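# Two robots open a locker's drop-down front gate

## Task

Open the locker's gate, the front panel that folds downward, and let it settle by itself. It is kept shut by a spring pin at each of its two top corners. When finished, release the gate and move the robots away from it. The gate has to stay open with no robot supporting it, and neither robot may tip over or be left leaning.

## Robot and tools

Two identical robots, r1 and r2, each a Hello Robot Stretch 4: an omni-wheel base, a lift on a mast, an arm that telescopes forward, a three-joint wrist and a two-finger gripper. Each is about 1.6 m tall, and its base rim lies within 0.23 m of its base origin. Cameras per robot: rN_head_camera, rN_head_left_camera, rN_head_right_camera, rN_wrist_camera (N = 1 or 2).

Frames. The base frame sits on the floor under the base centre, with x forward, y left and z up. The odometry frame is the base frame as it was when the scene started. Each robot reports only in its own frames. The relative placement of the two robots can be judged only from images, lidar_m and wrist_depth_mm. hand_pose is a point between the open fingertips, given in the base frame. Its printed value may be somewhat off.

execute_actions(actions, cameras). actions holds exactly one action, or is empty to just read state and images. The action is an object keyed by robot name. Under each name you may give "base", "joints", "pace" and "contact_limits", or give "end_of_arm": "enable_torque" on its own, which re-enables wrist or gripper motors that have shut off. Every motion in the action starts at once and may finish at different times. A robot or joint you leave out can keep pushing toward its earlier target.
- base: exactly one relative move from the base's current measured position. translate_m: drive straight, forward positive, -2 to 2 m. strafe_m: move sideways, left positive, -2 to 2 m. rotate_rad: turn on the spot, counter-clockwise positive, -3.2 to 3.2 rad.
- joints: absolute targets by name, one value per joint. lift_m 0 to 1.2. arm_m 0 to 0.55 (extension). wrist_yaw_rad -1.134 to 4.276: 0 points forward, positive turns left, 3.14 is folded back, and above 3.4 the arm may be in the way. wrist_pitch_rad -1.117 to 4.259: 0 is level, 1.57 points down. wrist_roll_rad -1.117 to 4.259: at 0 the fingers are level, positive rolls clockwise as seen from behind. gripper_m -0.038 to 0.141, the fingertip gap; below 0 the tips press together. Done tolerances are ±0.004 for lift, arm and gripper, ±0.02 for yaw and roll, and ±0.05 for pitch. A joint target outside its range is clipped and the result says so. Any other out-of-range value, or an unknown key, rejects the whole call.
- pace: "slow", "default", "fast" or "max". Base speeds are 0.1, 0.3, 0.4 or 0.6 m/s and 1, 2, 3 or 4 rad/s. With the lift above 0.2 these are capped further, down to 0.3 m/s and 1 rad/s at lift 1.2.
- contact_limits: {"arm_m": x} with x from 0 (lightest push) to 0.75 (hardest). The default is 0.5.
- cameras: a list of camera names, or ["all"] or null for all, or [] for none.
No single action runs longer than 15 s. To unfold the wrist at the start, send lift_m 0.4 with wrist_yaw_rad 0.

wait(seconds 0 to 10) sends no new commands and returns state and images. zoom_image(camera, region [x0,y0,x1,y1] in pixels, top-left origin, at most 504x504) enlarges part of that camera's latest image. finished_scene(scene) ends the scene permanently. Call it only once the gate lies open on its own and the robots have let go and backed away.

Result lines. base_status and joint_status give how each commanded motion ended:
- done: for the base, the wheels turned the commanded amount, even if they slipped.
- off_target: stopped short and may still be pushing.
- contact_stop_at_<key>: halted by contact. That part goes slack, so a lift may sink and a base may keep rolling.
- limit_stop_at_<name>: a built-in limit, e.g. own_body for a self-collision. You can still move the joint away from the body. This often happens with pitch below -0.2 combined with an extreme roll.
- limit_stop_at_tilt: the robot leans more than 6°. Lift, arm and wheels go slack and ignore commands.
- torque_fault: a wrist or gripper motor overloaded and went limp. Send enable_torque.
If a result reports a stop, any further calls in that same reply are skipped.

Other readings:
- on_its_own describes what was not commanded. Its "held at" value is the target, not the actual position.
- lidar_m: 12 distances in 30° sectors, counter-clockwise from straight ahead (1st ahead, 4th left, 7th behind, 10th right). "-" means nothing seen, or closer than 0.25 m. It can see the other robot.
- wrist_depth_mm: a 7x7 grid of depths, 100 to 2000 mm.
- base_odometry: counts wheel turns only, so slip is included. If turned_by_wheels and turned_by_imu differ by more than 0.1 rad, the robot probably hit something or slipped.
- base_tilt: degrees, forward and right positive, with a fixed bias of up to 1.5°.
- motor_effort: percent of maximum, positive toward higher joint values, with the action's peak in brackets. Positive wheel effort turns the base right.

Gripping. Command a gap smaller than the object. A firm squeeze shows as a change in gripper effort. If the fingertips catch on a surface below them, raise the lift.

Avoid the following:
- Robots pressing against each other. This fails the run, and once bases touch, even millimetres more of driving is a hard press.
- Tipping, or ending tilted. Pushing or pulling steadily with a high gripper or a high contact limit can tip the robot. So can driving with more than 1 kg held at arm_m above 0.2.
- Torque faults, slams, drops and hard hits.
- Driving the two robots in step under a shared load, since their travel can differ by about 3 cm per metre.
The scene keeps running while you think, and robots hold their last command in the meantime.

Each tool is called as name(argument=value, ...), one argument or row to a line, values as JSON.

## Session

execute_actions(
  actions=[],
)

Scene clock: 0.00 s.
r1.base_odometry: x=+0.000 y=+0.000 heading=+0.000 (m, m, rad; r1's odometry frame)
r1.turned_by_wheels: +0.000 (rad since the last result)
r1.turned_by_imu: +0.000 (rad since the last result)
r1.base_tilt: forward=-0.2 right=-0.1 (deg)
r1.lidar_m: 1.96 2.18 3.47 3.90 2.34 2.48 2.09 1.02 0.81 0.82 0.91 1.43
r1.base_status: not commanded
r1.joint_positions: lift_m=+0.166 arm_m=+0.001 wrist_yaw_rad=+3.132 wrist_pitch_rad=-0.006 wrist_roll_rad=-0.012 gripper_m=+0.057
r1.joint_status: not commanded
r1.motor_effort: lift_m=+20 arm_m=-1 wrist_yaw_rad=-3 wrist_pitch_rad=-8 wrist_roll_rad=-2 gripper_m=-2 wheel_0=+0 wheel_1=+0 wheel_2=+0 (%)
r1.hand_pose: x=-0.1161 y=+0.0901 z=+0.3464 quat_wxyz=(+0.005, +0.003, -0.006, +1.000) (m; r1's base frame)
r1.wrist_depth_mm: - 138 - - - - - / - 120 147 - - - - / - 117 147 - - - - / - 139 206 - - - - / 211 1397 - - - - - / 654 1281 198 1229 196 1182 1182 / 759 854 798 135 831 768 831
r2.base_odometry: x=+0.000 y=+0.000 heading=+0.000 (m, m, rad; r2's odometry frame)
r2.turned_by_wheels: +0.000 (rad since the last result)
r2.turned_by_imu: +0.000 (rad since the last result)
r2.base_tilt: forward=+1.0 right=+0.3 (deg)
r2.lidar_m: 1.86 2.90 2.95 3.21 1.96 2.77 2.20 1.79 1.75 1.96 1.70 1.69
r2.base_status: not commanded
r2.joint_positions: lift_m=+0.265 arm_m=-0.001 wrist_yaw_rad=+3.183 wrist_pitch_rad=-0.002 wrist_roll_rad=+0.002 gripper_m=+0.057
r2.joint_status: not commanded
r2.motor_effort: lift_m=+20 arm_m=+0 wrist_yaw_rad=-1 wrist_pitch_rad=-7 wrist_roll_rad=+2 gripper_m=-5 wheel_0=+1 wheel_1=+0 wheel_2=+0 (%)
r2.hand_pose: x=-0.1218 y=+0.0755 z=+0.4441 quat_wxyz=(-0.021, +0.001, +0.001, +1.000) (m; r2's base frame)
r2.wrist_depth_mm: - - 137 - - - - / - - 136 - - - - / - 113 136 - - - - / - 132 160 - - - - / 214 1921 - - - - - / 222 1808 195 1808 195 1808 1756 / 220 1138 1182 143 1160 1098 1182
pictures: r1_head_camera, r1_head_left_camera, r1_head_right_camera, r1_wrist_camera, r2_head_camera, r2_head_left_camera, r2_head_right_camera, r2_wrist_camera
Images, in order (width x height): r1_head_camera 420x560, r1_head_left_camera 420x672, r1_head_right_camera 420x672, r1_wrist_camera 616x392, r2_head_camera 420x560, r2_head_left_camera 420x672, r2_head_right_camera 420x672, r2_wrist_camera 616x392.

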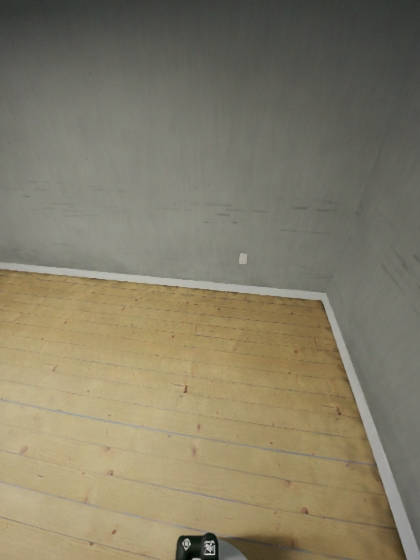

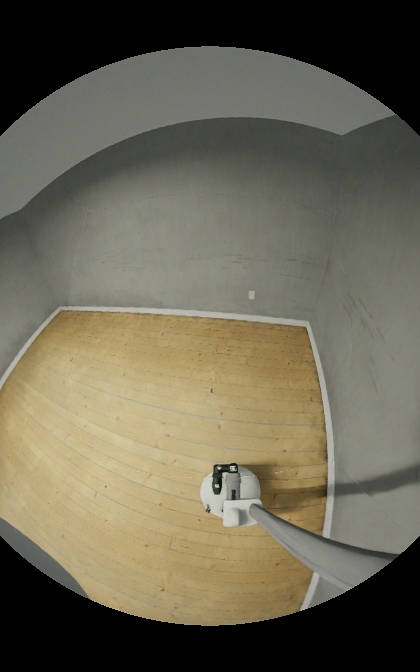

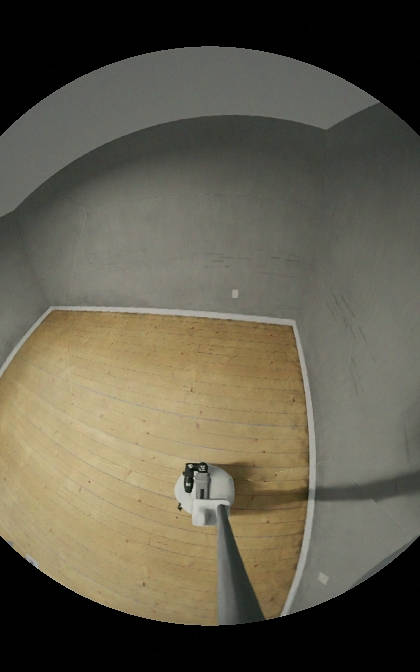

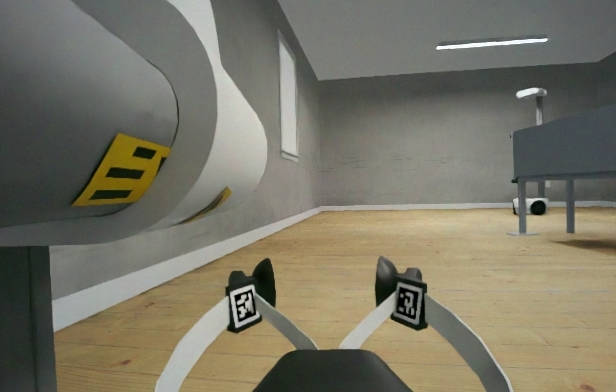

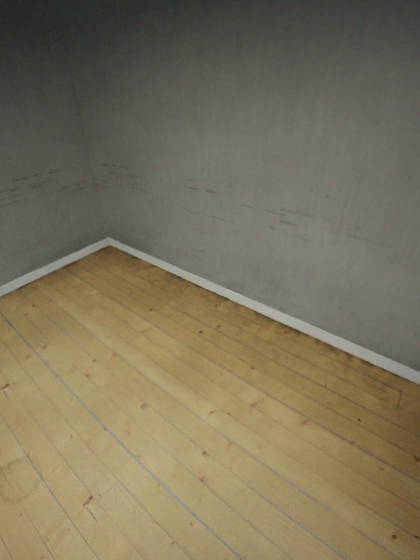

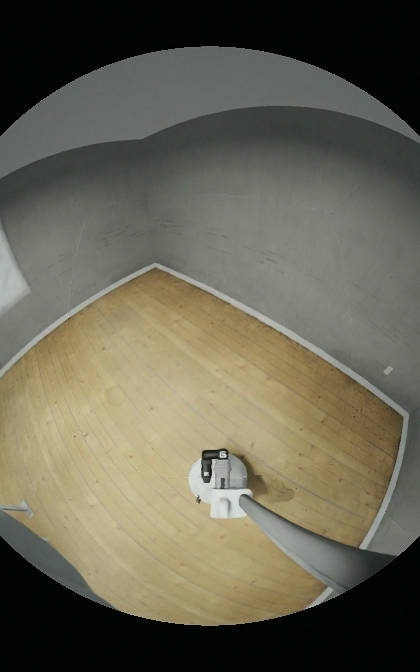

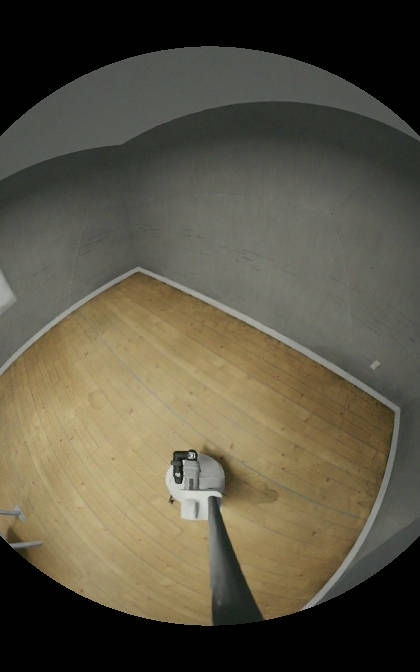

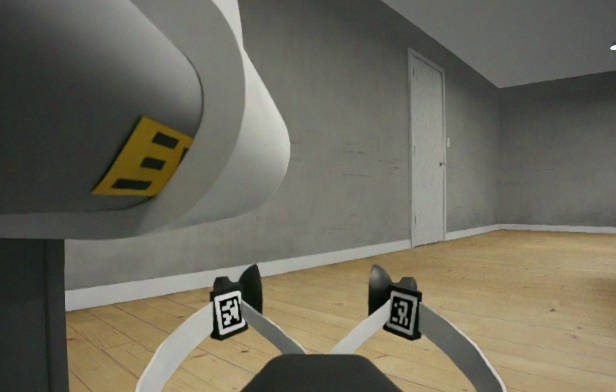

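The locker is behind-left of r1. Turn both to look.

execute_actions(
  actions=[
    {"r1":{"base":{"rotate_rad":2.6},"joints":{"lift_m":0.4,"wrist_yaw_rad":0},"pace":"fast"},"r2":{"base":{"rotate_rad":2.0},"joints":{"lift_m":0.4,"wrist_yaw_rad":0},"pace":"fast"}},
  ],
  cameras=["r1_head_camera","r1_head_left_camera","r2_head_camera","r2_head_left_camera"],
)

Scene clock: 11.70 s.
r1.base_odometry: x=+0.000 y=+0.000 heading=+2.600 (m, m, rad; r1's odometry frame)
r1.turned_by_wheels: +2.600 (rad since the last result)
r1.turned_by_imu: +2.559 (rad since the last result)
r1.base_tilt: forward=-0.1 right=+0.0 (deg)
r1.lidar_m: 2.38 2.20 1.07 0.85 0.82 0.90 1.39 1.97 2.13 3.29 3.88 2.31
r1.base_status: done
r1.joint_positions: lift_m=+0.400 arm_m=+0.001 wrist_yaw_rad=+0.000 wrist_pitch_rad=-0.006 wrist_roll_rad=-0.012 gripper_m=+0.057
r1.joint_status: all done
r1.motor_effort: lift_m=+22(23) arm_m=-1(1) wrist_yaw_rad=-2(7) wrist_pitch_rad=-8(8) wrist_roll_rad=-1(1) gripper_m=-2(4) wheel_0=+1(6) wheel_1=+2(10) wheel_2=+1(12) (%)
r1.hand_pose: x=+0.4601 y=-0.0873 z=+0.5797 quat_wxyz=(+1.000, -0.006, -0.003, +0.000) (m; r1's base frame)
r1.wrist_depth_mm: - - - - - - - / - - - - - - - / - - - - - - - / - - - - - - - / - - - - - - - / - - 198 1983 196 1863 1808 / 1336 1336 1255 135 1281 1182 1255
r2.base_odometry: x=+0.000 y=+0.000 heading=+2.000 (m, m, rad; r2's odometry frame)
r2.turned_by_wheels: +2.000 (rad since the last result)
r2.turned_by_imu: +2.014 (rad since the last result)
r2.base_tilt: forward=+0.9 right=+0.3 (deg)
r2.lidar_m: 1.96 2.11 2.40 1.84 1.78 1.86 1.72 1.66 1.76 2.58 2.93 3.09
r2.base_status: done
r2.joint_positions: lift_m=+0.400 arm_m=-0.001 wrist_yaw_rad=+0.001 wrist_pitch_rad=-0.002 wrist_roll_rad=+0.002 gripper_m=+0.057
r2.joint_status: all done
r2.motor_effort: lift_m=+23(28) arm_m=-1(0) wrist_yaw_rad=-3(7) wrist_pitch_rad=-8(7) wrist_roll_rad=+1(2) gripper_m=-2(3) wheel_0=+1(7) wheel_1=+2(8) wheel_2=+1(12) (%)
r2.hand_pose: x=+0.4586 y=-0.0872 z=+0.5786 quat_wxyz=(+1.000, +0.001, -0.001, +0.000) (m; r2's base frame)
r2.wrist_depth_mm: - - - - - - - / - - - - - - - / - - - - - - - / - - 1808 - - - - / - - - - - - - / - - 195 - 194 - - / 1464 1430 1499 143 1499 1366 1464
pictures: r1_head_camera, r1_head_left_camera, r2_head_camera, r2_head_left_camera
Images, in order (width x height): r1_head_camera 420x560, r1_head_left_camera 420x672, r2_head_camera 420x560, r2_head_left_camera 420x672.

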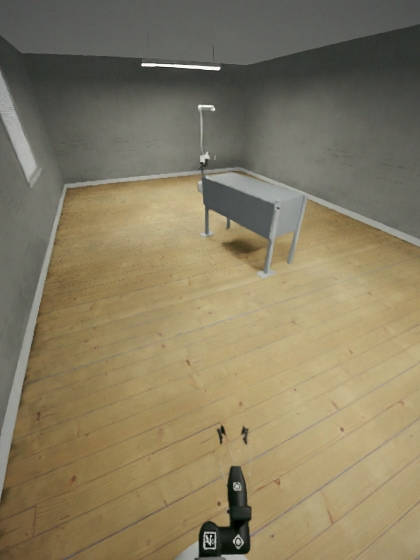

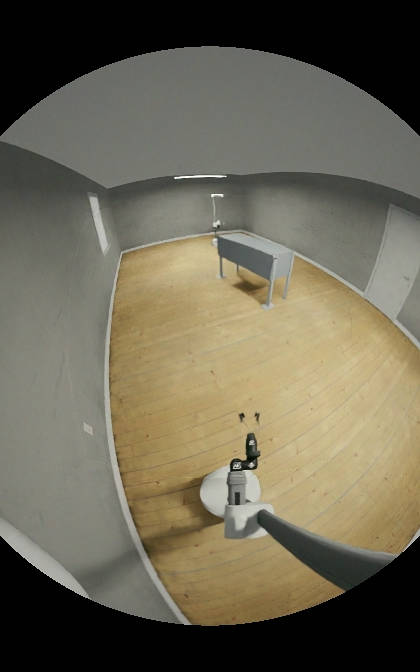

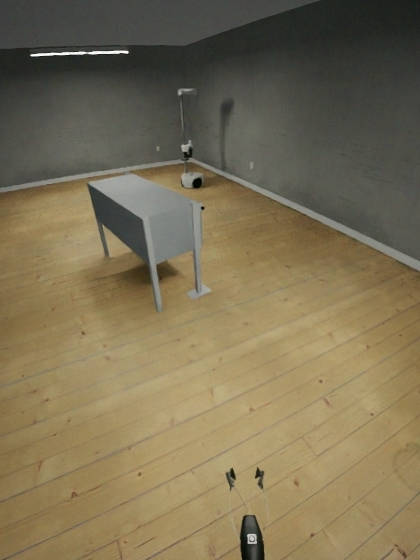

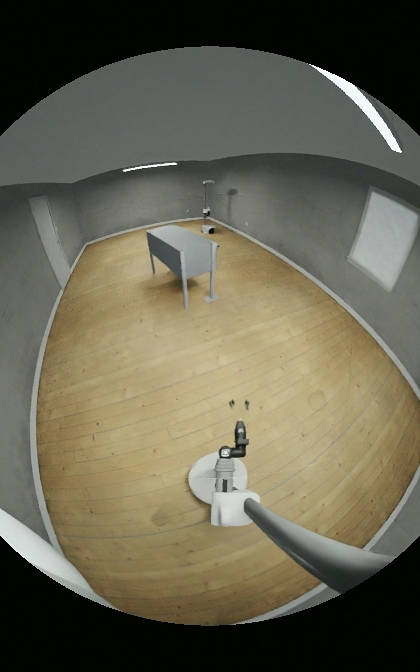

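zoom_image(
  camera="r1_head_camera",
  region=[180,150,330,290],
)

zoom_image(
  camera="r2_head_camera",
  region=[70,160,250,320],
)

Region (180, 150, 330, 290) of r1_head_camera's 420x560 image, scaled by 3.360, with more detail than that image has; it fills the top 470 rows of this view, and the rest is white.

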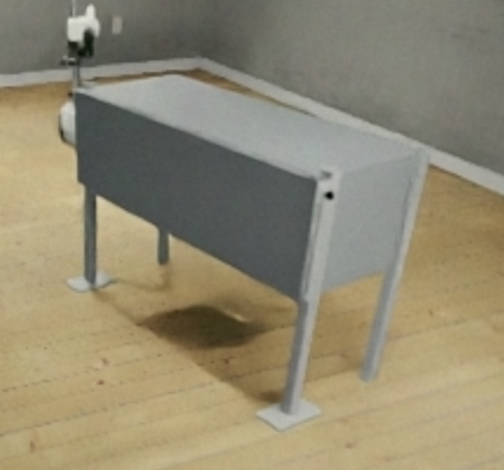

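Region (70, 160, 250, 320) of r2_head_camera's 420x560 image, scaled by 2.800, with more detail than that image has.

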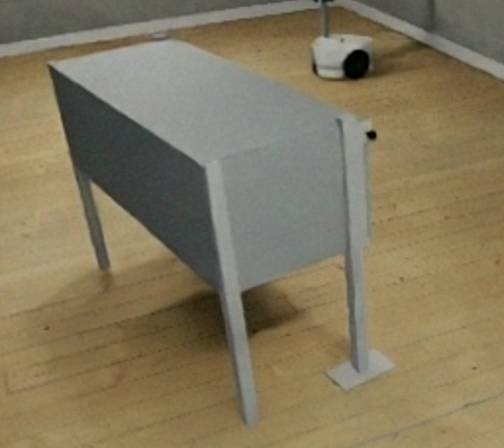

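execute_actions(
  actions=[
    {"r1":{"base":{"rotate_rad":0.26},"joints":{"lift_m":0.75},"pace":"fast"},"r2":{"base":{"rotate_rad":0.52},"joints":{"lift_m":0.75},"pace":"fast"}},
  ],
  cameras=[],
)

execute_actions(
  actions=[
    {"r1":{"base":{"strafe_m":-0.9},"pace":"fast"},"r2":{"base":{"strafe_m":-0.72},"pace":"fast"}},
  ],
  cameras=[],
)

execute_actions(
  actions=[
    {"r1":{"base":{"translate_m":1.0},"pace":"fast"},"r2":{"base":{"translate_m":0.7},"pace":"fast"}},
  ],
  cameras=["r1_head_camera","r1_wrist_camera","r2_head_camera","r2_wrist_camera"],
)

Scene clock: 34.77 s.
r1.base_odometry: x=+0.000 y=+0.000 heading=+2.860 (m, m, rad; r1's odometry frame)
r1.turned_by_wheels: +0.260 (rad since the last result)
r1.turned_by_imu: +0.256 (rad since the last result)
r1.base_tilt: forward=-0.4 right=-0.1 (deg)
r1.lidar_m: 3.22 1.36 0.88 0.82 0.82 1.05 1.96 2.00 2.50 3.90 3.90 2.33
r1.base_status: done
r1.joint_positions: lift_m=+0.750 arm_m=+0.001 wrist_yaw_rad=+0.000 wrist_pitch_rad=-0.006 wrist_roll_rad=-0.012 gripper_m=+0.057
r1.joint_status: all done
r1.motor_effort: lift_m=+23(21) arm_m=-1(1) wrist_yaw_rad=-2(3) wrist_pitch_rad=-8(7) wrist_roll_rad=-1(1) gripper_m=-2(5) wheel_0=-1(6) wheel_1=+0(5) wheel_2=-1(5) (%)
r1.hand_pose: x=+0.4601 y=-0.0874 z=+0.9296 quat_wxyz=(+1.000, -0.006, -0.003, +0.000) (m; r1's base frame)
r1.wrist_depth_mm: 1708 - - - - - - / 1661 - - - - - - / 1661 - - - - - - / 1576 - - - - - - / 1618 - - - - - 1808 / 1576 - 198 - 197 - - / 1661 - 1863 135 - 1863 1921
r2.base_odometry: x=+0.000 y=+0.000 heading=+2.521 (m, m, rad; r2's odometry frame)
r2.turned_by_wheels: +0.520 (rad since the last result)
r2.turned_by_imu: +0.525 (rad since the last result)
r2.base_tilt: forward=+1.0 right=+0.3 (deg)
r2.lidar_m: 2.06 2.39 1.84 1.76 1.92 1.75 1.68 1.80 2.55 2.94 3.11 1.94
r2.base_status: done
r2.joint_positions: lift_m=+0.750 arm_m=-0.001 wrist_yaw_rad=+0.000 wrist_pitch_rad=-0.002 wrist_roll_rad=+0.002 gripper_m=+0.057
r2.joint_status: all done
r2.motor_effort: lift_m=+24(26) arm_m=-1(1) wrist_yaw_rad=-1(1) wrist_pitch_rad=-8(8) wrist_roll_rad=+1(2) gripper_m=-2(2) wheel_0=+1(10) wheel_1=+2(9) wheel_2=+0(11) (%)
r2.hand_pose: x=+0.4585 y=-0.0874 z=+0.9285 quat_wxyz=(+1.000, +0.001, -0.001, +0.000) (m; r2's base frame)
r2.wrist_depth_mm: - - - - - - - / - - - - - - - / - - - - - - - / - - - - - - - / - - - - - 1756 - / - - 195 - 195 1708 - / - - - 143 - 1708 -
pictures: none
No camera images: the call's "cameras" was empty. Leave "cameras" out to get every camera's image.

Scene clock: 38.33 s.
r1.base_odometry: x=+0.250 y=+0.865 heading=+2.860 (m, m, rad; r1's odometry frame)
r1.turned_by_wheels: +0.000 (rad since the last result)
r1.turned_by_imu: +0.001 (rad since the last result)
r1.base_tilt: forward=-0.3 right=-0.1 (deg)
r1.lidar_m: 1.99 2.86 1.89 1.71 1.75 2.03 1.84 1.88 2.36 3.01 3.05 2.17
r1.base_status: done
r1.joint_positions: lift_m=+0.750 arm_m=+0.001 wrist_yaw_rad=+0.000 wrist_pitch_rad=-0.006 wrist_roll_rad=-0.012 gripper_m=+0.057
r1.joint_status: not commanded
r1.motor_effort: lift_m=+22(23) arm_m=-1(1) wrist_yaw_rad=-2(2) wrist_pitch_rad=-8(8) wrist_roll_rad=+0(1) gripper_m=-3(2) wheel_0=-1(12) wheel_1=+0(10) wheel_2=+0(2) (%)
r1.hand_pose: x=+0.4601 y=-0.0874 z=+0.9297 quat_wxyz=(+1.000, -0.006, -0.003, +0.000) (m; r1's base frame)
r1.wrist_depth_mm: - - - - - - - / - - - - - - - / - - - - - - - / - - - - - - - / - - - - 1808 - - / - - 198 - 196 - - / - - 1921 135 1921 1808 1921
r2.base_odometry: x=+0.419 y=+0.586 heading=+2.521 (m, m, rad; r2's odometry frame)
r2.turned_by_wheels: +0.000 (rad since the last result)
r2.turned_by_imu: -0.001 (rad since the last result)
r2.base_tilt: forward=+1.0 right=+0.3 (deg)
r2.lidar_m: 1.83 3.34 2.54 2.51 2.33 1.77 1.72 1.85 2.29 2.22 2.32 3.39
r2.base_status: done
r2.joint_positions: lift_m=+0.750 arm_m=-0.001 wrist_yaw_rad=+0.000 wrist_pitch_rad=-0.002 wrist_roll_rad=+0.002 gripper_m=+0.057
r2.joint_status: not commanded
r2.motor_effort: lift_m=+24(24) arm_m=+0(0) wrist_yaw_rad=-1(1) wrist_pitch_rad=-7(8) wrist_roll_rad=+3(2) gripper_m=-3(1) wheel_0=+1(12) wheel_1=+2(12) wheel_2=+0(0) (%)
r2.hand_pose: x=+0.4585 y=-0.0874 z=+0.9285 quat_wxyz=(+1.000, +0.001, -0.001, +0.000) (m; r2's base frame)
r2.wrist_depth_mm: - - - - - - - / - - - - - - - / - - - - - - - / - - - - - - - / - - - 1756 - - - / - - 195 1708 194 - - / - - - 143 - - -
pictures: none
No camera images: the call's "cameras" was empty. Leave "cameras" out to get every camera's image.

Scene clock: 42.30 s.
r1.base_odometry: x=-0.711 y=+1.142 heading=+2.860 (m, m, rad; r1's odometry frame)
r1.turned_by_wheels: +0.000 (rad since the last result)
r1.turned_by_imu: -0.002 (rad since the last result)
r1.base_tilt: forward=-0.3 right=+0.0 (deg)
r1.lidar_m: 1.09 3.10 2.02 1.84 1.87 2.36 2.82 2.88 3.15 2.83 2.90 1.03
r1.base_status: done
r1.joint_positions: lift_m=+0.750 arm_m=+0.001 wrist_yaw_rad=+0.000 wrist_pitch_rad=-0.006 wrist_roll_rad=-0.012 gripper_m=+0.057
r1.joint_status: not commanded
r1.motor_effort: lift_m=+22(22) arm_m=-1(1) wrist_yaw_rad=-1(2) wrist_pitch_rad=-8(7) wrist_roll_rad=-1(1) gripper_m=-1(0) wheel_0=+0(5) wheel_1=+1(4) wheel_2=+1(9) (%)
r1.hand_pose: x=+0.4601 y=-0.0874 z=+0.9297 quat_wxyz=(+1.000, -0.006, -0.003, +0.000) (m; r1's base frame)
r1.wrist_depth_mm: - - - - - - - / - - - - - - - / - - - - - - - / - - - - - - - / - - - 1499 976 878 - / - - 198 1366 196 866 931 / - - 1921 135 798 831 931
r2.base_odometry: x=-0.150 y=+0.993 heading=+2.521 (m, m, rad; r2's odometry frame)
r2.turned_by_wheels: +0.000 (rad since the last result)
r2.turned_by_imu: +0.001 (rad since the last result)
r2.base_tilt: forward=+0.9 right=+0.3 (deg)
r2.lidar_m: 1.16 3.28 2.51 2.44 2.58 2.53 2.42 2.57 2.33 2.23 2.42 3.46
r2.base_status: done
r2.joint_positions: lift_m=+0.750 arm_m=-0.001 wrist_yaw_rad=+0.000 wrist_pitch_rad=-0.002 wrist_roll_rad=+0.002 gripper_m=+0.057
r2.joint_status: not commanded
r2.motor_effort: lift_m=+23(24) arm_m=-1(0) wrist_yaw_rad=-2(1) wrist_pitch_rad=-7(7) wrist_roll_rad=+2(2) gripper_m=-3(2) wheel_0=+2(8) wheel_1=+3(9) wheel_2=-2(15) (%)
r2.hand_pose: x=+0.4585 y=-0.0874 z=+0.9285 quat_wxyz=(+1.000, +0.001, -0.001, +0.000) (m; r2's base frame)
r2.wrist_depth_mm: - - - - - - - / - - - - - - - / - - - - - - - / - - - - - - - / - - 1983 1160 - - - / - - 195 976 194 - - / - - 976 143 1008 - -
pictures: r1_head_camera, r1_wrist_camera, r2_head_camera, r2_wrist_camera
Images, in order (width x height): r1_head_camera 420x560, r1_wrist_camera 616x392, r2_head_camera 420x560, r2_wrist_camera 616x392.

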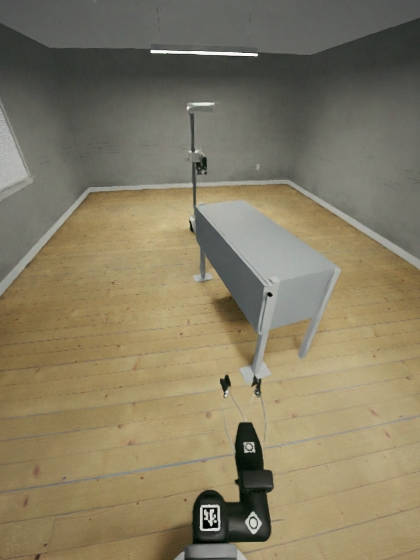

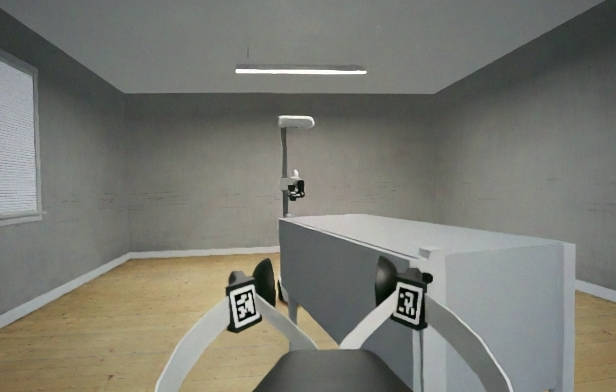

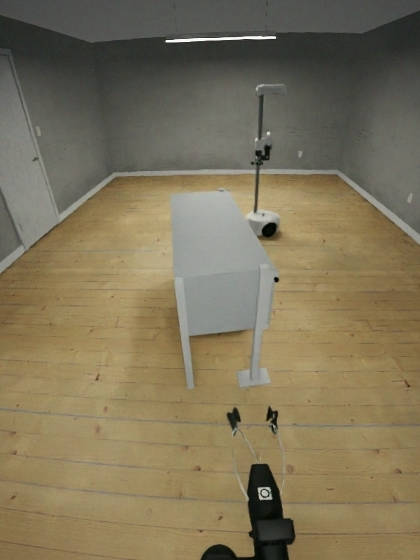

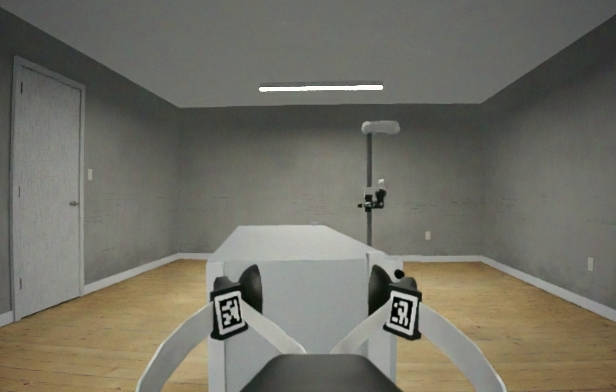

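execute_actions(
  actions=[
    {"r1":{"base":{"strafe_m":-0.27},"joints":{"lift_m":0.62,"gripper_m":0.1}},"r2":{"base":{"strafe_m":-0.24},"joints":{"lift_m":0.62,"gripper_m":0.1}}},
  ],
  cameras=[],
)

execute_actions(
  actions=[
    {"r1":{"base":{"translate_m":0.3}},"r2":{"base":{"translate_m":0.35}}},
  ],
  cameras=["r1_head_camera","r1_wrist_camera","r2_head_camera","r2_wrist_camera"],
)

Scene clock: 54.33 s.
r1.base_odometry: x=-0.636 y=+1.402 heading=+2.860 (m, m, rad; r1's odometry frame)
r1.turned_by_wheels: +0.000 (rad since the last result)
r1.turned_by_imu: +0.000 (rad since the last result)
r1.base_tilt: forward=-0.2 right=-0.1 (deg)
r1.lidar_m: 0.99 3.54 2.31 2.12 2.15 2.69 2.81 2.84 2.85 2.58 2.63 1.15
r1.base_status: done
r1.joint_positions: lift_m=+0.620 arm_m=+0.001 wrist_yaw_rad=+0.000 wrist_pitch_rad=-0.006 wrist_roll_rad=-0.012 gripper_m=+0.100
r1.joint_status: all done
r1.motor_effort: lift_m=+16(18) arm_m=-1(1) wrist_yaw_rad=-2(2) wrist_pitch_rad=-8(7) wrist_roll_rad=-1(1) gripper_m=-5(3) wheel_0=-1(6) wheel_1=+2(7) wheel_2=+0(2) (%)
r1.hand_pose: x=+0.4601 y=-0.0874 z=+0.8002 quat_wxyz=(+1.000, -0.006, -0.003, +0.000) (m; r1's base frame)
r1.wrist_depth_mm: - - - - - - - / - - - - - - - / - - - - - - - / - - - 1205 1008 - - / - - 1863 820 866 - - / - - 200 809 854 - - / 1863 1808 1808 137 1537 931 1708
r2.base_odometry: x=-0.011 y=+1.188 heading=+2.521 (m, m, rad; r2's odometry frame)
r2.turned_by_wheels: +0.000 (rad since the last result)
r2.turned_by_imu: +0.001 (rad since the last result)
r2.base_tilt: forward=+0.9 right=+0.3 (deg)
r2.lidar_m: 1.19 1.22 2.76 2.71 2.85 2.52 2.45 2.58 2.08 1.96 2.12 3.08
r2.base_status: done
r2.joint_positions: lift_m=+0.620 arm_m=-0.001 wrist_yaw_rad=+0.000 wrist_pitch_rad=-0.002 wrist_roll_rad=+0.002 gripper_m=+0.100
r2.joint_status: all done
r2.motor_effort: lift_m=+17(20) arm_m=+0(0) wrist_yaw_rad=-1(1) wrist_pitch_rad=-7(8) wrist_roll_rad=+2(2) gripper_m=-1(3) wheel_0=+0(11) wheel_1=+0(8) wheel_2=+0(2) (%)
r2.hand_pose: x=+0.4585 y=-0.0874 z=+0.7991 quat_wxyz=(+1.000, +0.001, -0.001, +0.000) (m; r2's base frame)
r2.wrist_depth_mm: - - - - - - - / - - - - - - - / - - - - - - - / - - - - - - - / - 976 991 - - - - / - 991 199 - 214 - - / 1983 960 991 144 - 1921 -
pictures: none
No camera images: the call's "cameras" was empty. Leave "cameras" out to get every camera's image.

Scene clock: 56.97 s.
r1.base_odometry: x=-0.924 y=+1.485 heading=+2.860 (m, m, rad; r1's odometry frame)
r1.turned_by_wheels: +0.000 (rad since the last result)
r1.turned_by_imu: -0.001 (rad since the last result)
r1.base_tilt: forward=-0.1 right=-0.1 (deg)
r1.lidar_m: 0.67 3.56 2.40 2.16 2.19 2.75 3.10 3.13 2.80 2.54 2.59 0.79
r1.base_status: done
r1.joint_positions: lift_m=+0.620 arm_m=+0.001 wrist_yaw_rad=+0.000 wrist_pitch_rad=-0.006 wrist_roll_rad=-0.012 gripper_m=+0.100
r1.joint_status: not commanded
r1.motor_effort: lift_m=+16(16) arm_m=-1(1) wrist_yaw_rad=-3(1) wrist_pitch_rad=-8(7) wrist_roll_rad=-1(1) gripper_m=-1(1) wheel_0=+0(6) wheel_1=-1(5) wheel_2=+1(10) (%)
r1.hand_pose: x=+0.4601 y=-0.0874 z=+0.8002 quat_wxyz=(+1.000, -0.006, -0.003, +0.000) (m; r1's base frame)
r1.wrist_depth_mm: - - - - - - - / - - - - - - - / - - - - - - - / - - - 1255 1042 - - / - - 917 500 554 615 - / - - 200 500 539 615 - / 1808 1808 1661 137 569 603 1618
r2.base_odometry: x=-0.295 y=+1.391 heading=+2.521 (m, m, rad; r2's odometry frame)
r2.turned_by_wheels: +0.000 (rad since the last result)
r2.turned_by_imu: +0.001 (rad since the last result)
r2.base_tilt: forward=+0.9 right=+0.3 (deg)
r2.lidar_m: 0.83 0.84 2.74 2.67 2.83 2.87 2.80 2.74 2.06 2.00 2.18 3.12
r2.base_status: done
r2.joint_positions: lift_m=+0.620 arm_m=-0.001 wrist_yaw_rad=+0.000 wrist_pitch_rad=-0.002 wrist_roll_rad=+0.002 gripper_m=+0.100
r2.joint_status: not commanded
r2.motor_effort: lift_m=+17(17) arm_m=+0(0) wrist_yaw_rad=-1(2) wrist_pitch_rad=-8(8) wrist_roll_rad=+2(2) gripper_m=-1(1) wheel_0=+2(7) wheel_1=+1(6) wheel_2=-2(12) (%)
r2.hand_pose: x=+0.4585 y=-0.0874 z=+0.7991 quat_wxyz=(+1.000, +0.001, -0.001, +0.000) (m; r2's base frame)
r2.wrist_depth_mm: - - - - - - - / - - - - - - - / - - - - - - - / - - - - - - - / 621 634 647 - - - - / 621 634 198 - 215 - - / 615 627 640 144 - 1921 -
pictures: r1_head_camera, r1_wrist_camera, r2_head_camera, r2_wrist_camera
Images, in order (width x height): r1_head_camera 420x560, r1_wrist_camera 616x392, r2_head_camera 420x560, r2_wrist_camera 616x392.

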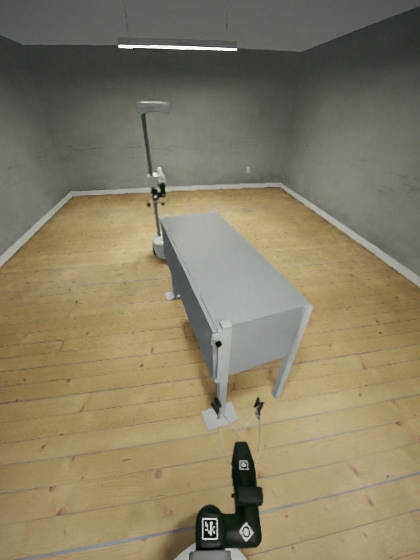

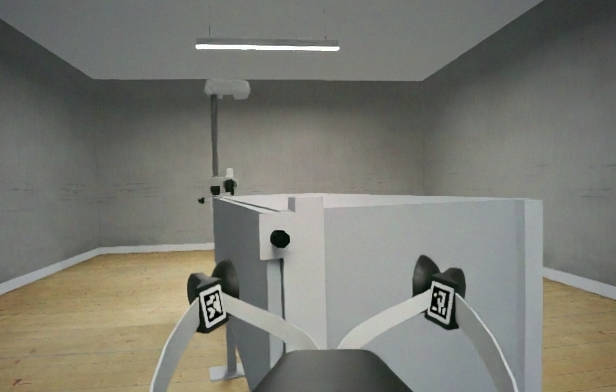

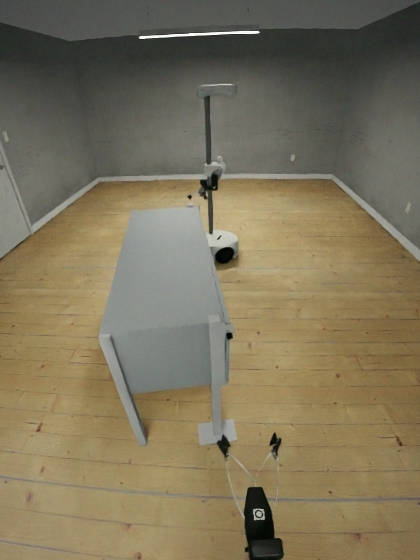

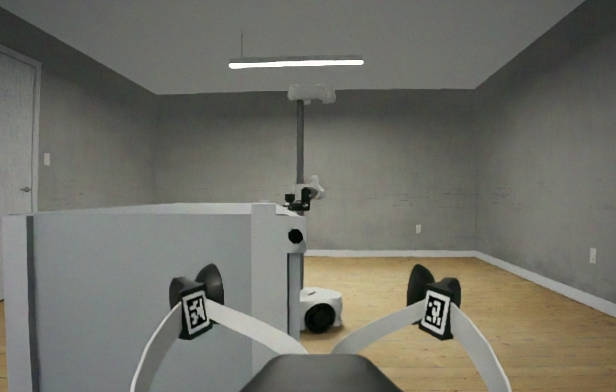

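execute_actions(
  actions=[
    {"r1":{"base":{"strafe_m":0.055},"joints":{"lift_m":0.61,"arm_m":0.17,"gripper_m":0.07}},"r2":{"base":{"strafe_m":0.03},"joints":{"lift_m":0.61,"arm_m":0.27,"gripper_m":0.07}}},
  ],
  cameras=["r1_wrist_camera","r2_wrist_camera"],
)

Scene clock: 71.20 s.
r1.base_odometry: x=-0.939 y=+1.432 heading=+2.860 (m, m, rad; r1's odometry frame)
r1.turned_by_wheels: +0.000 (rad since the last result)
r1.turned_by_imu: +0.000 (rad since the last result)
r1.base_tilt: forward=-0.3 right=+0.0 (deg)
r1.lidar_m: 0.68 3.52 2.30 2.11 2.14 2.67 3.11 3.14 2.86 2.60 2.67 0.79
r1.base_status: done
r1.joint_positions: lift_m=+0.610 arm_m=+0.169 wrist_yaw_rad=+0.000 wrist_pitch_rad=-0.006 wrist_roll_rad=-0.012 gripper_m=+0.070
r1.joint_status: all done
r1.motor_effort: lift_m=+16(18) arm_m=+7(6) wrist_yaw_rad=-3(1) wrist_pitch_rad=-8(8) wrist_roll_rad=-1(1) gripper_m=-2(4) wheel_0=+0(5) wheel_1=-1(4) wheel_2=+0(2) (%)
r1.hand_pose: x=+0.6282 y=-0.0874 z=+0.7902 quat_wxyz=(+1.000, -0.006, -0.003, +0.000) (m; r1's base frame)
r1.wrist_depth_mm: - - - - - - - / - - - - - - - / - - - - - - - / - - - 759 559 508 449 / - - 1308 317 338 394 430 / - - 200 324 198 394 430 / 1756 1756 1537 135 366 387 433
r2.base_odometry: x=-0.313 y=+1.367 heading=+2.521 (m, m, rad; r2's odometry frame)
r2.turned_by_wheels: +0.000 (rad since the last result)
r2.turned_by_imu: +0.001 (rad since the last result)
r2.base_tilt: forward=+1.0 right=+0.3 (deg)
r2.lidar_m: 0.82 0.86 2.70 2.66 2.82 2.90 2.81 2.79 2.09 2.04 2.22 3.20
r2.base_status: done
r2.joint_positions: lift_m=+0.610 arm_m=+0.269 wrist_yaw_rad=+0.000 wrist_pitch_rad=-0.002 wrist_roll_rad=+0.002 gripper_m=+0.070
r2.joint_status: all done
r2.motor_effort: lift_m=+17(16) arm_m=+6(8) wrist_yaw_rad=-1(1) wrist_pitch_rad=-7(7) wrist_roll_rad=+2(3) gripper_m=-2(2) wheel_0=+0(8) wheel_1=-1(10) wheel_2=+0(2) (%)
r2.hand_pose: x=+0.7283 y=-0.0874 z=+0.7891 quat_wxyz=(+1.000, +0.001, -0.001, +0.000) (m; r2's base frame)
r2.wrist_depth_mm: - - - - - - - / - - - - - - - / - - - - - - - / - - - - - - - / 362 368 377 370 - - - / 359 368 196 379 195 - - / 359 366 377 142 - 1921 1983
pictures: r1_wrist_camera, r2_wrist_camera
Images, in order (width x height): r1_wrist_camera 616x392, r2_wrist_camera 616x392.

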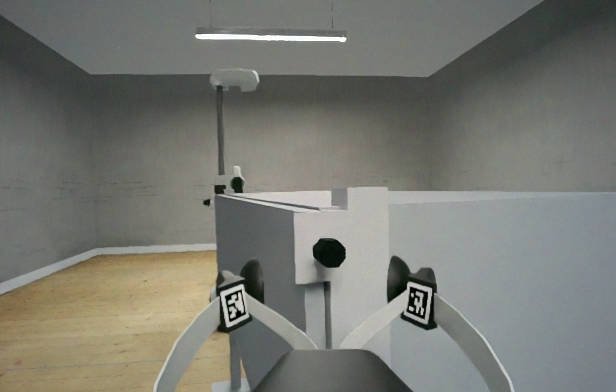

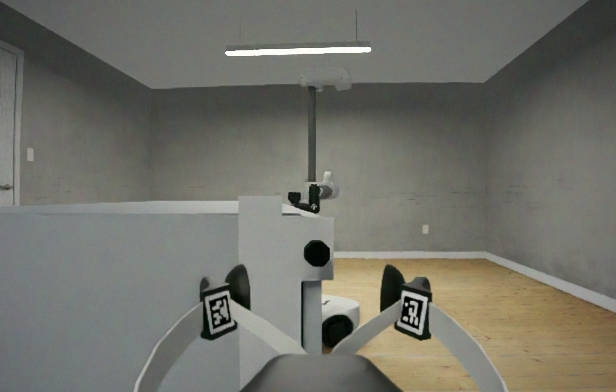

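execute_actions(
  actions=[
    {"r1":{"joints":{"arm_m":0.26},"contact_limits":{"arm_m":0.15}},"r2":{"joints":{"arm_m":0.4},"contact_limits":{"arm_m":0.15}}},
  ],
  cameras=["r1_wrist_camera","r2_wrist_camera"],
)

Scene clock: 78.43 s.
r1.base_odometry: x=-0.939 y=+1.432 heading=+2.860 (m, m, rad; r1's odometry frame)
r1.turned_by_wheels: +0.000 (rad since the last result)
r1.turned_by_imu: +0.000 (rad since the last result)
r1.base_tilt: forward=-0.3 right=-0.1 (deg)
r1.lidar_m: 0.71 3.51 2.31 2.09 2.12 2.68 3.08 3.13 2.87 2.58 2.66 0.82
r1.base_status: not commanded
r1.joint_positions: lift_m=+0.610 arm_m=+0.259 wrist_yaw_rad=+0.000 wrist_pitch_rad=-0.006 wrist_roll_rad=-0.012 gripper_m=+0.070
r1.joint_status: all done
r1.motor_effort: lift_m=+16(16) arm_m=+7(8) wrist_yaw_rad=-3(1) wrist_pitch_rad=-8(7) wrist_roll_rad=-1(2) gripper_m=-1(2) wheel_0=+0(0) wheel_1=-1(1) wheel_2=+0(0) (%)
r1.contact_limits: arm_m 0.15
r1.hand_pose: x=+0.7182 y=-0.0874 z=+0.7902 quat_wxyz=(+1.000, -0.006, -0.003, +0.000) (m; r1's base frame)
r1.wrist_depth_mm: - - - - - - - / - - - - - - - / - - - - - - - / - - - 732 289 492 439 / - - 904 228 240 289 314 / - - 199 228 197 289 315 / 1708 1756 715 135 248 283 312
r2.base_odometry: x=-0.313 y=+1.367 heading=+2.521 (m, m, rad; r2's odometry frame)
r2.turned_by_wheels: +0.000 (rad since the last result)
r2.turned_by_imu: +0.001 (rad since the last result)
r2.base_tilt: forward=+0.9 right=+0.3 (deg)
r2.lidar_m: 0.85 0.84 2.69 2.65 2.81 2.87 2.81 2.79 2.10 2.05 2.19 3.17
r2.base_status: not commanded
r2.joint_positions: lift_m=+0.610 arm_m=+0.393 wrist_yaw_rad=-0.003 wrist_pitch_rad=-0.002 wrist_roll_rad=+0.002 gripper_m=+0.070
r2.joint_status: arm_m contact_stop (moved +0.124 of +0.131)
r2.on_its_own: arm_m is slack since a contact_stop (your +0.400 is given up)
r2.motor_effort: lift_m=+17(17) arm_m=+0(11) wrist_yaw_rad=+7(9) wrist_pitch_rad=-7(7) wrist_roll_rad=+3(2) gripper_m=-3(4) wheel_0=+0(0) wheel_1=-1(1) wheel_2=-5(6) (%)
r2.contact_limits: arm_m 0.15
r2.hand_pose: x=+0.8525 y=-0.0882 z=+0.7892 quat_wxyz=(+1.000, +0.001, -0.001, -0.001) (m; r2's base frame)
r2.wrist_depth_mm: - - - - - - - / - - - - - - - / - - - - - - - / - - 580 - - - - / 246 251 241 245 - - - / 244 249 194 244 195 - - / 244 249 241 142 - 1808 1983
pictures: r1_wrist_camera, r2_wrist_camera
Images, in order (width x height): r1_wrist_camera 616x392, r2_wrist_camera 616x392.

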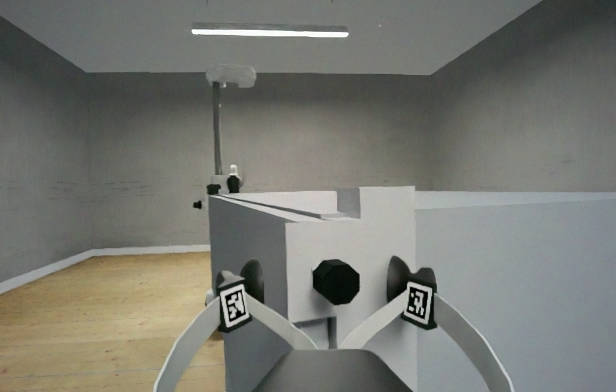

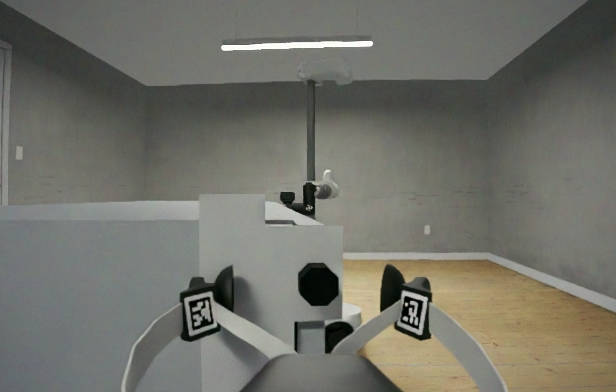

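execute_actions(
  actions=[
    {"r1":{"joints":{"arm_m":0.275,"gripper_m":0.03},"contact_limits":{"arm_m":0.15}},"r2":{"joints":{"arm_m":0.383,"gripper_m":0.03}}},
  ],
  cameras=[],
)

execute_actions(
  actions=[
    {"r1":{"joints":{"gripper_m":-0.02}},"r2":{"joints":{"gripper_m":-0.02}}},
  ],
  cameras=["r1_wrist_camera","r2_wrist_camera"],
)

Scene clock: 85.27 s.
r1.base_odometry: x=-0.939 y=+1.432 heading=+2.860 (m, m, rad; r1's odometry frame)
r1.turned_by_wheels: +0.000 (rad since the last result)
r1.turned_by_imu: +0.000 (rad since the last result)
r1.base_tilt: forward=-0.2 right=-0.1 (deg)
r1.lidar_m: 0.72 3.56 2.31 2.12 2.12 2.66 3.10 3.14 2.87 2.60 2.64 0.83
r1.base_status: not commanded
r1.joint_positions: lift_m=+0.610 arm_m=+0.269 wrist_yaw_rad=-0.008 wrist_pitch_rad=-0.006 wrist_roll_rad=-0.012 gripper_m=+0.030
r1.joint_status: arm_m contact_stop (moved +0.010 of +0.016); the others done
r1.on_its_own: arm_m is slack since a contact_stop (your +0.275 is given up); wrist_yaw_rad is at rest, and its effort (+21) is outside its rest range (-13 to +13)
r1.motor_effort: lift_m=+16(16) arm_m=+0(23) wrist_yaw_rad=+21(40) wrist_pitch_rad=-6(8) wrist_roll_rad=-1(1) gripper_m=-19(19) wheel_0=-1(0) wheel_1=+0(1) wheel_2=-6(9) (%)
r1.contact_limits: arm_m 0.15
r1.hand_pose: x=+0.7277 y=-0.0897 z=+0.7903 quat_wxyz=(+1.000, -0.006, -0.003, -0.004) (m; r1's base frame)
r1.wrist_depth_mm: - - - - - - - / - - - - - - - / - - - - - - - / - - 1708 741 287 488 436 / - - 723 216 233 279 306 / - - 191 214 228 274 309 / 1808 1756 707 144 240 276 304
r2.base_odometry: x=-0.313 y=+1.367 heading=+2.521 (m, m, rad; r2's odometry frame)
r2.turned_by_wheels: +0.000 (rad since the last result)
r2.turned_by_imu: +0.001 (rad since the last result)
r2.base_tilt: forward=+1.0 right=+0.3 (deg)
r2.lidar_m: 0.80 0.84 2.71 2.64 2.80 2.86 2.81 2.80 2.10 2.03 2.21 3.15
r2.base_status: not commanded
r2.joint_positions: lift_m=+0.610 arm_m=+0.384 wrist_yaw_rad=+0.000 wrist_pitch_rad=-0.002 wrist_roll_rad=+0.002 gripper_m=+0.030
r2.joint_status: all done
r2.motor_effort: lift_m=+17(17) arm_m=-6(5) wrist_yaw_rad=-1(7) wrist_pitch_rad=-7(7) wrist_roll_rad=+2(2) gripper_m=-4(3) wheel_0=+0(0) wheel_1=-1(1) wheel_2=-5(6) (%)
r2.hand_pose: x=+0.8434 y=-0.0875 z=+0.7892 quat_wxyz=(+1.000, +0.001, -0.001, +0.000) (m; r2's base frame)
r2.wrist_depth_mm: - - - - - - - / - - - - - - - / - - - - - - - / - - 603 - - - - / 253 259 249 254 - - - / 253 259 200 218 193 - - / 253 258 248 143 1983 1756 1921
pictures: none
No camera images: the call's "cameras" was empty. Leave "cameras" out to get every camera's image.

not run: a stop came earlier in this reply.

execute_actions(
  actions=[
    {"r1":{"joints":{"arm_m":0.262,"gripper_m":-0.02}},"r2":{"joints":{"gripper_m":-0.02}}},
  ],
  cameras=["r1_wrist_camera","r2_wrist_camera"],
)

Scene clock: 89.27 s.
r1.base_odometry: x=-0.939 y=+1.432 heading=+2.861 (m, m, rad; r1's odometry frame)
r1.turned_by_wheels: +0.001 (rad since the last result)
r1.turned_by_imu: +0.001 (rad since the last result)
r1.base_tilt: forward=-0.4 right=+0.0 (deg)
r1.lidar_m: 0.73 3.49 2.27 2.10 2.15 2.69 3.10 3.14 2.85 2.59 2.65 0.80
r1.base_status: not commanded
r1.joint_positions: lift_m=+0.610 arm_m=+0.263 wrist_yaw_rad=+0.006 wrist_pitch_rad=-0.005 wrist_roll_rad=-0.012 gripper_m=-0.019
r1.joint_status: all done
r1.on_its_own: wrist_yaw_rad is at rest, and its effort (-17) is outside its rest range (-13 to +13)
r1.motor_effort: lift_m=+16(16) arm_m=-7(7) wrist_yaw_rad=-17(22) wrist_pitch_rad=-9(10) wrist_roll_rad=-1(1) gripper_m=-28(32) wheel_0=+2(2) wheel_1=+0(1) wheel_2=+6(6) (%)
r1.hand_pose: x=+0.7231 y=-0.0858 z=+0.7901 quat_wxyz=(+1.000, -0.006, -0.003, +0.003) (m; r1's base frame)
r1.wrist_depth_mm: - - - - - - - / - - - - - - - / - - - - - - - / - - - 732 244 484 433 / - - 1060 220 236 277 303 / - - 182 218 188 276 303 / 1756 1661 1499 138 238 272 300
r2.base_odometry: x=-0.313 y=+1.367 heading=+2.521 (m, m, rad; r2's odometry frame)
r2.turned_by_wheels: +0.000 (rad since the last result)
r2.turned_by_imu: +0.001 (rad since the last result)
r2.base_tilt: forward=+1.0 right=+0.3 (deg)
r2.lidar_m: 0.83 0.85 2.70 2.64 2.84 2.89 2.78 2.80 2.12 2.02 2.20 3.17
r2.base_status: not commanded
r2.joint_positions: lift_m=+0.610 arm_m=+0.384 wrist_yaw_rad=+0.000 wrist_pitch_rad=-0.001 wrist_roll_rad=+0.002 gripper_m=-0.019
r2.joint_status: all done
r2.motor_effort: lift_m=+17(17) arm_m=-6(6) wrist_yaw_rad=-2(3) wrist_pitch_rad=-9(9) wrist_roll_rad=+1(1) gripper_m=-20(23) wheel_0=+0(0) wheel_1=-1(1) wheel_2=-5(6) (%)
r2.hand_pose: x=+0.8435 y=-0.0873 z=+0.7889 quat_wxyz=(+1.000, +0.001, -0.001, +0.000) (m; r2's base frame)
r2.wrist_depth_mm: - - - - - - - / - - - - - - - / - - - - - - - / - - 564 - - - - / 254 258 250 253 - - - / 254 258 185 216 185 - - / 254 256 247 251 1983 153 1983
pictures: r1_wrist_camera, r2_wrist_camera
Images, in order (width x height): r1_wrist_camera 616x392, r2_wrist_camera 616x392.

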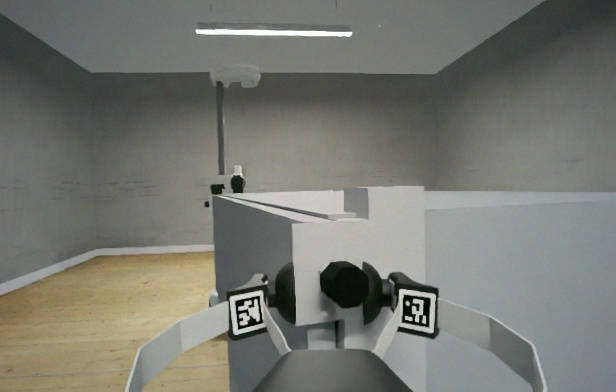

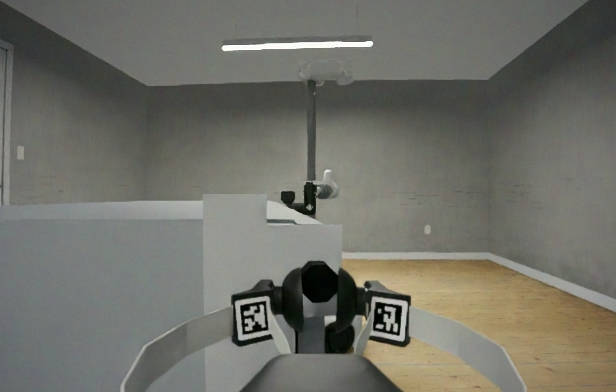

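execute_actions(
  actions=[
    {"r1":{"base":{"strafe_m":-0.015},"joints":{"arm_m":0.232},"pace":"slow"},"r2":{"joints":{"arm_m":0.354},"pace":"slow"}},
  ],
  cameras=["r1_wrist_camera","r2_wrist_camera","r1_head_camera"],
)

Scene clock: 96.77 s.
r1.base_odometry: x=-0.935 y=+1.447 heading=+2.861 (m, m, rad; r1's odometry frame)
r1.turned_by_wheels: +0.001 (rad since the last result)
r1.turned_by_imu: +0.001 (rad since the last result)
r1.base_tilt: forward=-0.3 right=-0.1 (deg)
r1.lidar_m: 0.71 3.53 2.32 2.12 2.15 2.70 3.09 3.14 2.85 2.58 2.65 0.79
r1.base_status: done
r1.joint_positions: lift_m=+0.610 arm_m=+0.234 wrist_yaw_rad=+0.008 wrist_pitch_rad=-0.004 wrist_roll_rad=-0.012 gripper_m=-0.019
r1.joint_status: all done
r1.on_its_own: wrist_yaw_rad is at rest, and its effort (-24) is outside its rest range (-13 to +13)
r1.motor_effort: lift_m=+17(17) arm_m=-10(24) wrist_yaw_rad=-24(54) wrist_pitch_rad=-13(14) wrist_roll_rad=-1(3) gripper_m=-26(32) wheel_0=+1(8) wheel_1=+0(1) wheel_2=+6(11) (%)
r1.hand_pose: x=+0.6938 y=-0.0851 z=+0.7895 quat_wxyz=(+1.000, -0.006, -0.002, +0.004) (m; r1's base frame)
r1.wrist_depth_mm: - - - - - - - / - - - - - - - / - - - - - - - / - - - 647 492 445 399 / - - 1060 247 291 317 342 / - - 183 252 181 317 343 / 1756 1661 1464 152 297 307 345
r2.base_odometry: x=-0.313 y=+1.367 heading=+2.521 (m, m, rad; r2's odometry frame)
r2.turned_by_wheels: +0.000 (rad since the last result)
r2.turned_by_imu: +0.001 (rad since the last result)
r2.base_tilt: forward=+1.0 right=+0.3 (deg)
r2.lidar_m: 0.83 0.86 2.70 2.64 2.81 2.88 2.79 2.78 2.12 2.04 2.22 3.15
r2.base_status: not commanded
r2.joint_positions: lift_m=+0.610 arm_m=+0.355 wrist_yaw_rad=+0.000 wrist_pitch_rad=-0.002 wrist_roll_rad=+0.002 gripper_m=-0.020
r2.joint_status: all done
r2.motor_effort: lift_m=+17(17) arm_m=-6(8) wrist_yaw_rad=-2(14) wrist_pitch_rad=-8(10) wrist_roll_rad=+2(1) gripper_m=-13(22) wheel_0=+0(2) wheel_1=-1(1) wheel_2=-3(6) (%)
r2.hand_pose: x=+0.8145 y=-0.0873 z=+0.7890 quat_wxyz=(+1.000, +0.001, -0.001, +0.000) (m; r2's base frame)
r2.wrist_depth_mm: - - - - - - - / - - - - - - - / - - - - - - - / - - 603 - - - - / 281 287 279 283 - - - / 281 287 277 200 185 - - / 281 285 276 181 1863 1808 1983
pictures: r1_head_camera, r1_wrist_camera, r2_wrist_camera
Images, in order (width x height): r1_head_camera 420x560, r1_wrist_camera 616x392, r2_wrist_camera 616x392.

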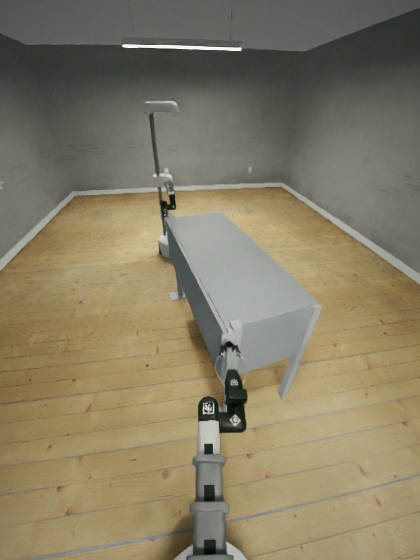

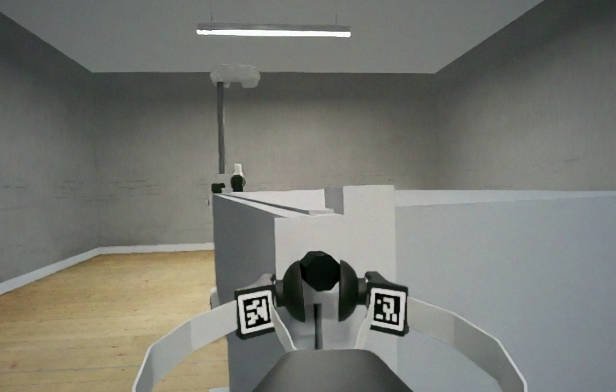

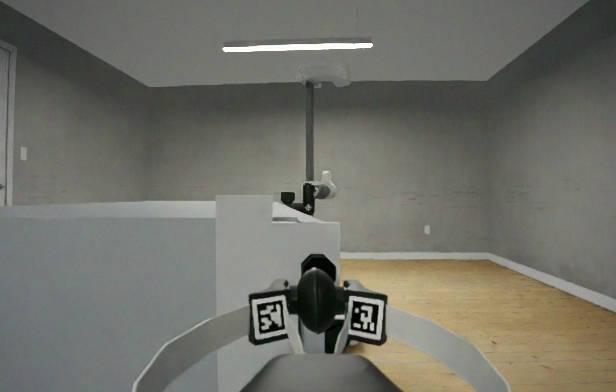

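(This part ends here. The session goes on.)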